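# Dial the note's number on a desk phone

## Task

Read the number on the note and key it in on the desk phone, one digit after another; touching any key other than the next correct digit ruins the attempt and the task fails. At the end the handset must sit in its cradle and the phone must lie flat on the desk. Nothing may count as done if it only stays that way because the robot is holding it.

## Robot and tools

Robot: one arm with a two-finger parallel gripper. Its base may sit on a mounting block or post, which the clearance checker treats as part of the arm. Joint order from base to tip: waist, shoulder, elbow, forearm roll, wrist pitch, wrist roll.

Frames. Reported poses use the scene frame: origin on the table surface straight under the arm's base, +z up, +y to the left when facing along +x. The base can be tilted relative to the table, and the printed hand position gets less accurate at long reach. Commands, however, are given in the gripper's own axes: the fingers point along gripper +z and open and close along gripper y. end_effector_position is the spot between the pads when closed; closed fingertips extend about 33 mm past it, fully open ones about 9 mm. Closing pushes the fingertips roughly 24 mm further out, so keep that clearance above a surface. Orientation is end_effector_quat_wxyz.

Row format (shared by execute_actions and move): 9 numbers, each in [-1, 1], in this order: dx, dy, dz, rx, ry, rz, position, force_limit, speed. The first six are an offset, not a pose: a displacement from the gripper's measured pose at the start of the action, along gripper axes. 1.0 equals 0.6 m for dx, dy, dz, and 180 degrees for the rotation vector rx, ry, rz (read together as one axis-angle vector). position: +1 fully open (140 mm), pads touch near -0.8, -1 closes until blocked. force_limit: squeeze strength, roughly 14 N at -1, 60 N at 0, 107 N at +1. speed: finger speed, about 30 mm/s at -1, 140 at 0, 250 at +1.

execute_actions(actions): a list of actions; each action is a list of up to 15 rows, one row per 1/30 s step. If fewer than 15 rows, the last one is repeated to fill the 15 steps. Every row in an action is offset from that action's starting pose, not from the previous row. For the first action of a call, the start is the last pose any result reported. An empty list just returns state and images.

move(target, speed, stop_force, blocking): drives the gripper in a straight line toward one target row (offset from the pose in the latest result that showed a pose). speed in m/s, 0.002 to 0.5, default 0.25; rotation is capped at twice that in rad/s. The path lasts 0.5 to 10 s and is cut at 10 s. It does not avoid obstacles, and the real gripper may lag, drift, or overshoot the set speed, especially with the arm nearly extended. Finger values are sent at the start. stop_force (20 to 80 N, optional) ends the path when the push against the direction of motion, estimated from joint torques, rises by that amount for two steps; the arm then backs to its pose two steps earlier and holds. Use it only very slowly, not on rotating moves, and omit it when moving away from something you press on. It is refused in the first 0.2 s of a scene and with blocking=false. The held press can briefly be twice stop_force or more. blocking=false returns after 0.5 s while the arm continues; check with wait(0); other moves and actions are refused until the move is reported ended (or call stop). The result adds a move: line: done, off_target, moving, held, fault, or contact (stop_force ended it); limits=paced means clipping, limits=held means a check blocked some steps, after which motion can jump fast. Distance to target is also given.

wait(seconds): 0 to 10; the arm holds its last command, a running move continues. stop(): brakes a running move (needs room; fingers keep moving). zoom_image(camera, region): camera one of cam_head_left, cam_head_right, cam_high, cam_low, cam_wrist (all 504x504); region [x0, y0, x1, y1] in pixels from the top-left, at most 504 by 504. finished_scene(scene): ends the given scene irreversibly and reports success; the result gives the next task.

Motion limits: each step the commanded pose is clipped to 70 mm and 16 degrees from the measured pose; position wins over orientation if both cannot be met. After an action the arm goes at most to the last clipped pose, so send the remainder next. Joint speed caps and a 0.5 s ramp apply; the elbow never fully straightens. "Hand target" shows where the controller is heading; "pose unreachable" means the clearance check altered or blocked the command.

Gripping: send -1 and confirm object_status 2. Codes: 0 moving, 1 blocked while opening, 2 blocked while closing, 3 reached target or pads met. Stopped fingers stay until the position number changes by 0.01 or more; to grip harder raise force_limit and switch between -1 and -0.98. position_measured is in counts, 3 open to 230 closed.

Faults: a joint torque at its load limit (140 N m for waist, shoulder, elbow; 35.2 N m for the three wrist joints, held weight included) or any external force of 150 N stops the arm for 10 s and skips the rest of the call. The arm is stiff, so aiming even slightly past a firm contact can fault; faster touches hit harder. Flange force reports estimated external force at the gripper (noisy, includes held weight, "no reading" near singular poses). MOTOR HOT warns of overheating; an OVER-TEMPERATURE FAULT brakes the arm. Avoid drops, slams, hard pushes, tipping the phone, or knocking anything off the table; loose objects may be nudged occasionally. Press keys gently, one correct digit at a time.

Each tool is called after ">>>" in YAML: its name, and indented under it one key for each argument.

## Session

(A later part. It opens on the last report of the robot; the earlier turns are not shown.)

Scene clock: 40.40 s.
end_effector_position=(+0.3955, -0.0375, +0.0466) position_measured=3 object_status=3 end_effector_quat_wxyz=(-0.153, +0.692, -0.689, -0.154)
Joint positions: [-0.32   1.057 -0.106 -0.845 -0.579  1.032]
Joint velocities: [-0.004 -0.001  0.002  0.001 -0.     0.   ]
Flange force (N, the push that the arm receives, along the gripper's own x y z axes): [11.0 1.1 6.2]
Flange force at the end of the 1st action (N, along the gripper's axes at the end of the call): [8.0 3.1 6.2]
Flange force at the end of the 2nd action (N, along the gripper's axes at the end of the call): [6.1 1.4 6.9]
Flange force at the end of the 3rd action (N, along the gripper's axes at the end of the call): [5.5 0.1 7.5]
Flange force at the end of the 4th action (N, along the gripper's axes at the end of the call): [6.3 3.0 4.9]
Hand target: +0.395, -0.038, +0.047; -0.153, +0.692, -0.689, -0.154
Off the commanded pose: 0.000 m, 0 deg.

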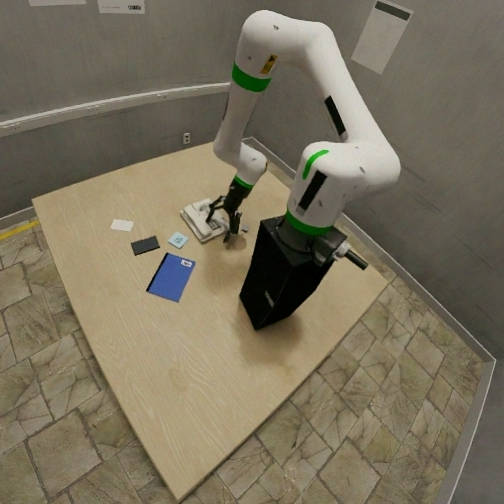

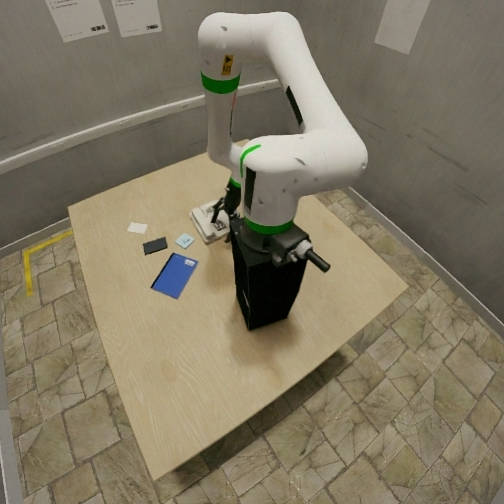

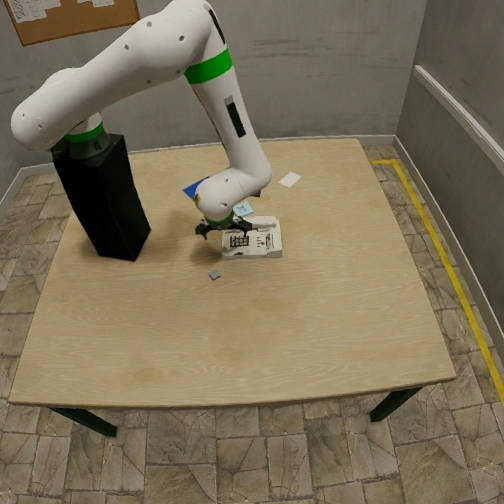

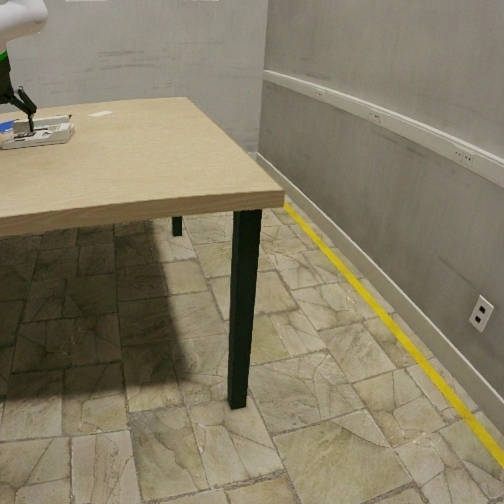

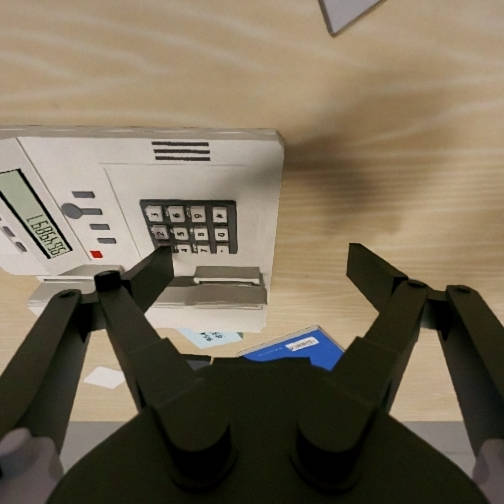

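>>> execute_actions:
  actions:
    - [[0.0014,0,0.003,0,0,0,1,0,0]]
    - [[-0.0028,0,-0.006,0,0,0,1,0,0]]
    - [[0,0,-0.04,0,0,0,1,0,0]]
    - [[0,0,0,0,0,0,1,0,0]]

>>> zoom_image:
  camera: "cam_wrist"
  region: [0, 150, 260, 290]

Scene clock: 42.83 s.
end_effector_position=(+0.3956, -0.0477, +0.0703) position_measured=3 object_status=3 end_effector_quat_wxyz=(-0.153, +0.692, -0.689, -0.154)
Joint positions: [-0.335  0.998 -0.139 -0.81  -0.6    1.006]
Joint velocities: [-0.    -0.001 -0.001  0.001  0.    -0.   ]
Flange force (N, the push that the arm receives, along the gripper's own x y z axes): [7.3 0.7 5.8]
Flange force at the end of the 1st action (N, along the gripper's axes at the end of the call): [6.4 0.2 5.7]
Flange force at the end of the 2nd action (N, along the gripper's axes at the end of the call): [5.3 1.9 4.3]
Flange force at the end of the 3rd action (N, along the gripper's axes at the end of the call): [7.3 1.9 6.5]
Hand target: +0.396, -0.048, +0.070; -0.153, +0.692, -0.689, -0.154
Off the commanded pose: 0.000 m, 0 deg.

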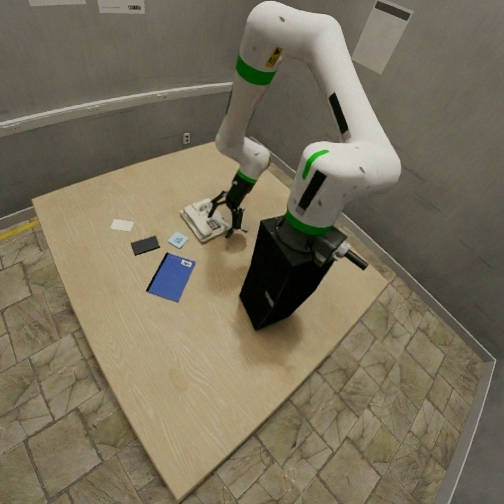

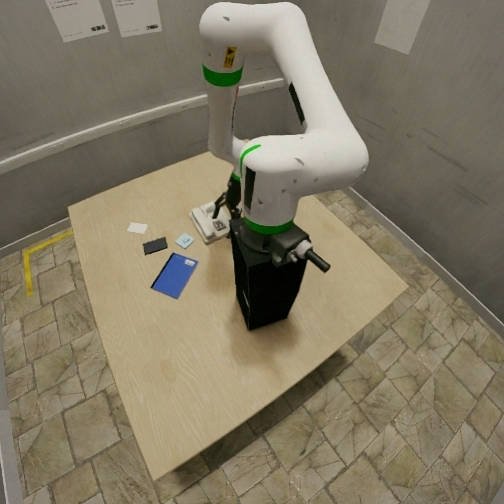

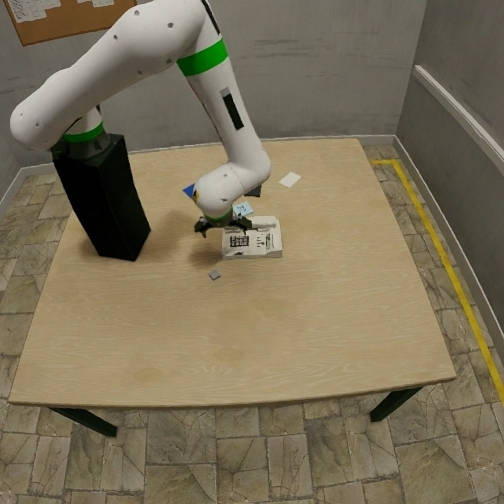

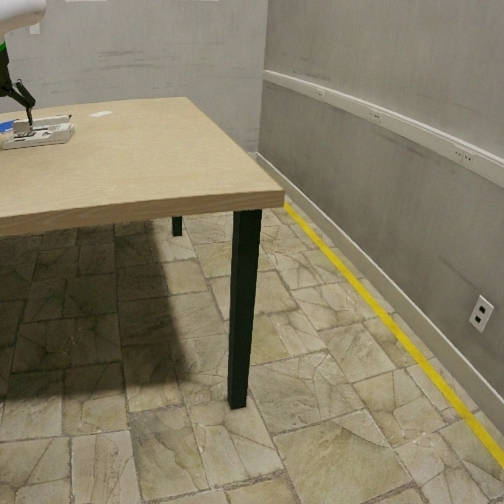

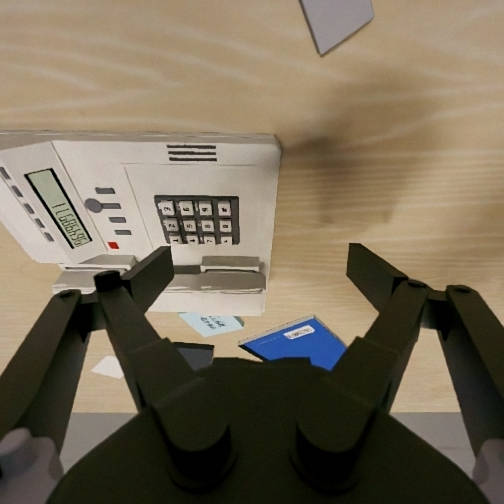

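Region (0, 150, 260, 290) of cam_wrist's 504x504 image, scaled by 1.938, with more detail than that image has; it fills the top 271 rows of this view, and the rest is white.

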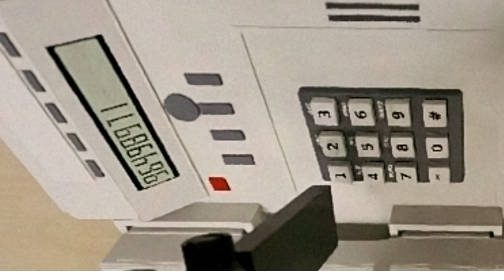

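>>> finished_scene:
  scene: 2

The scene is finished: the task was done.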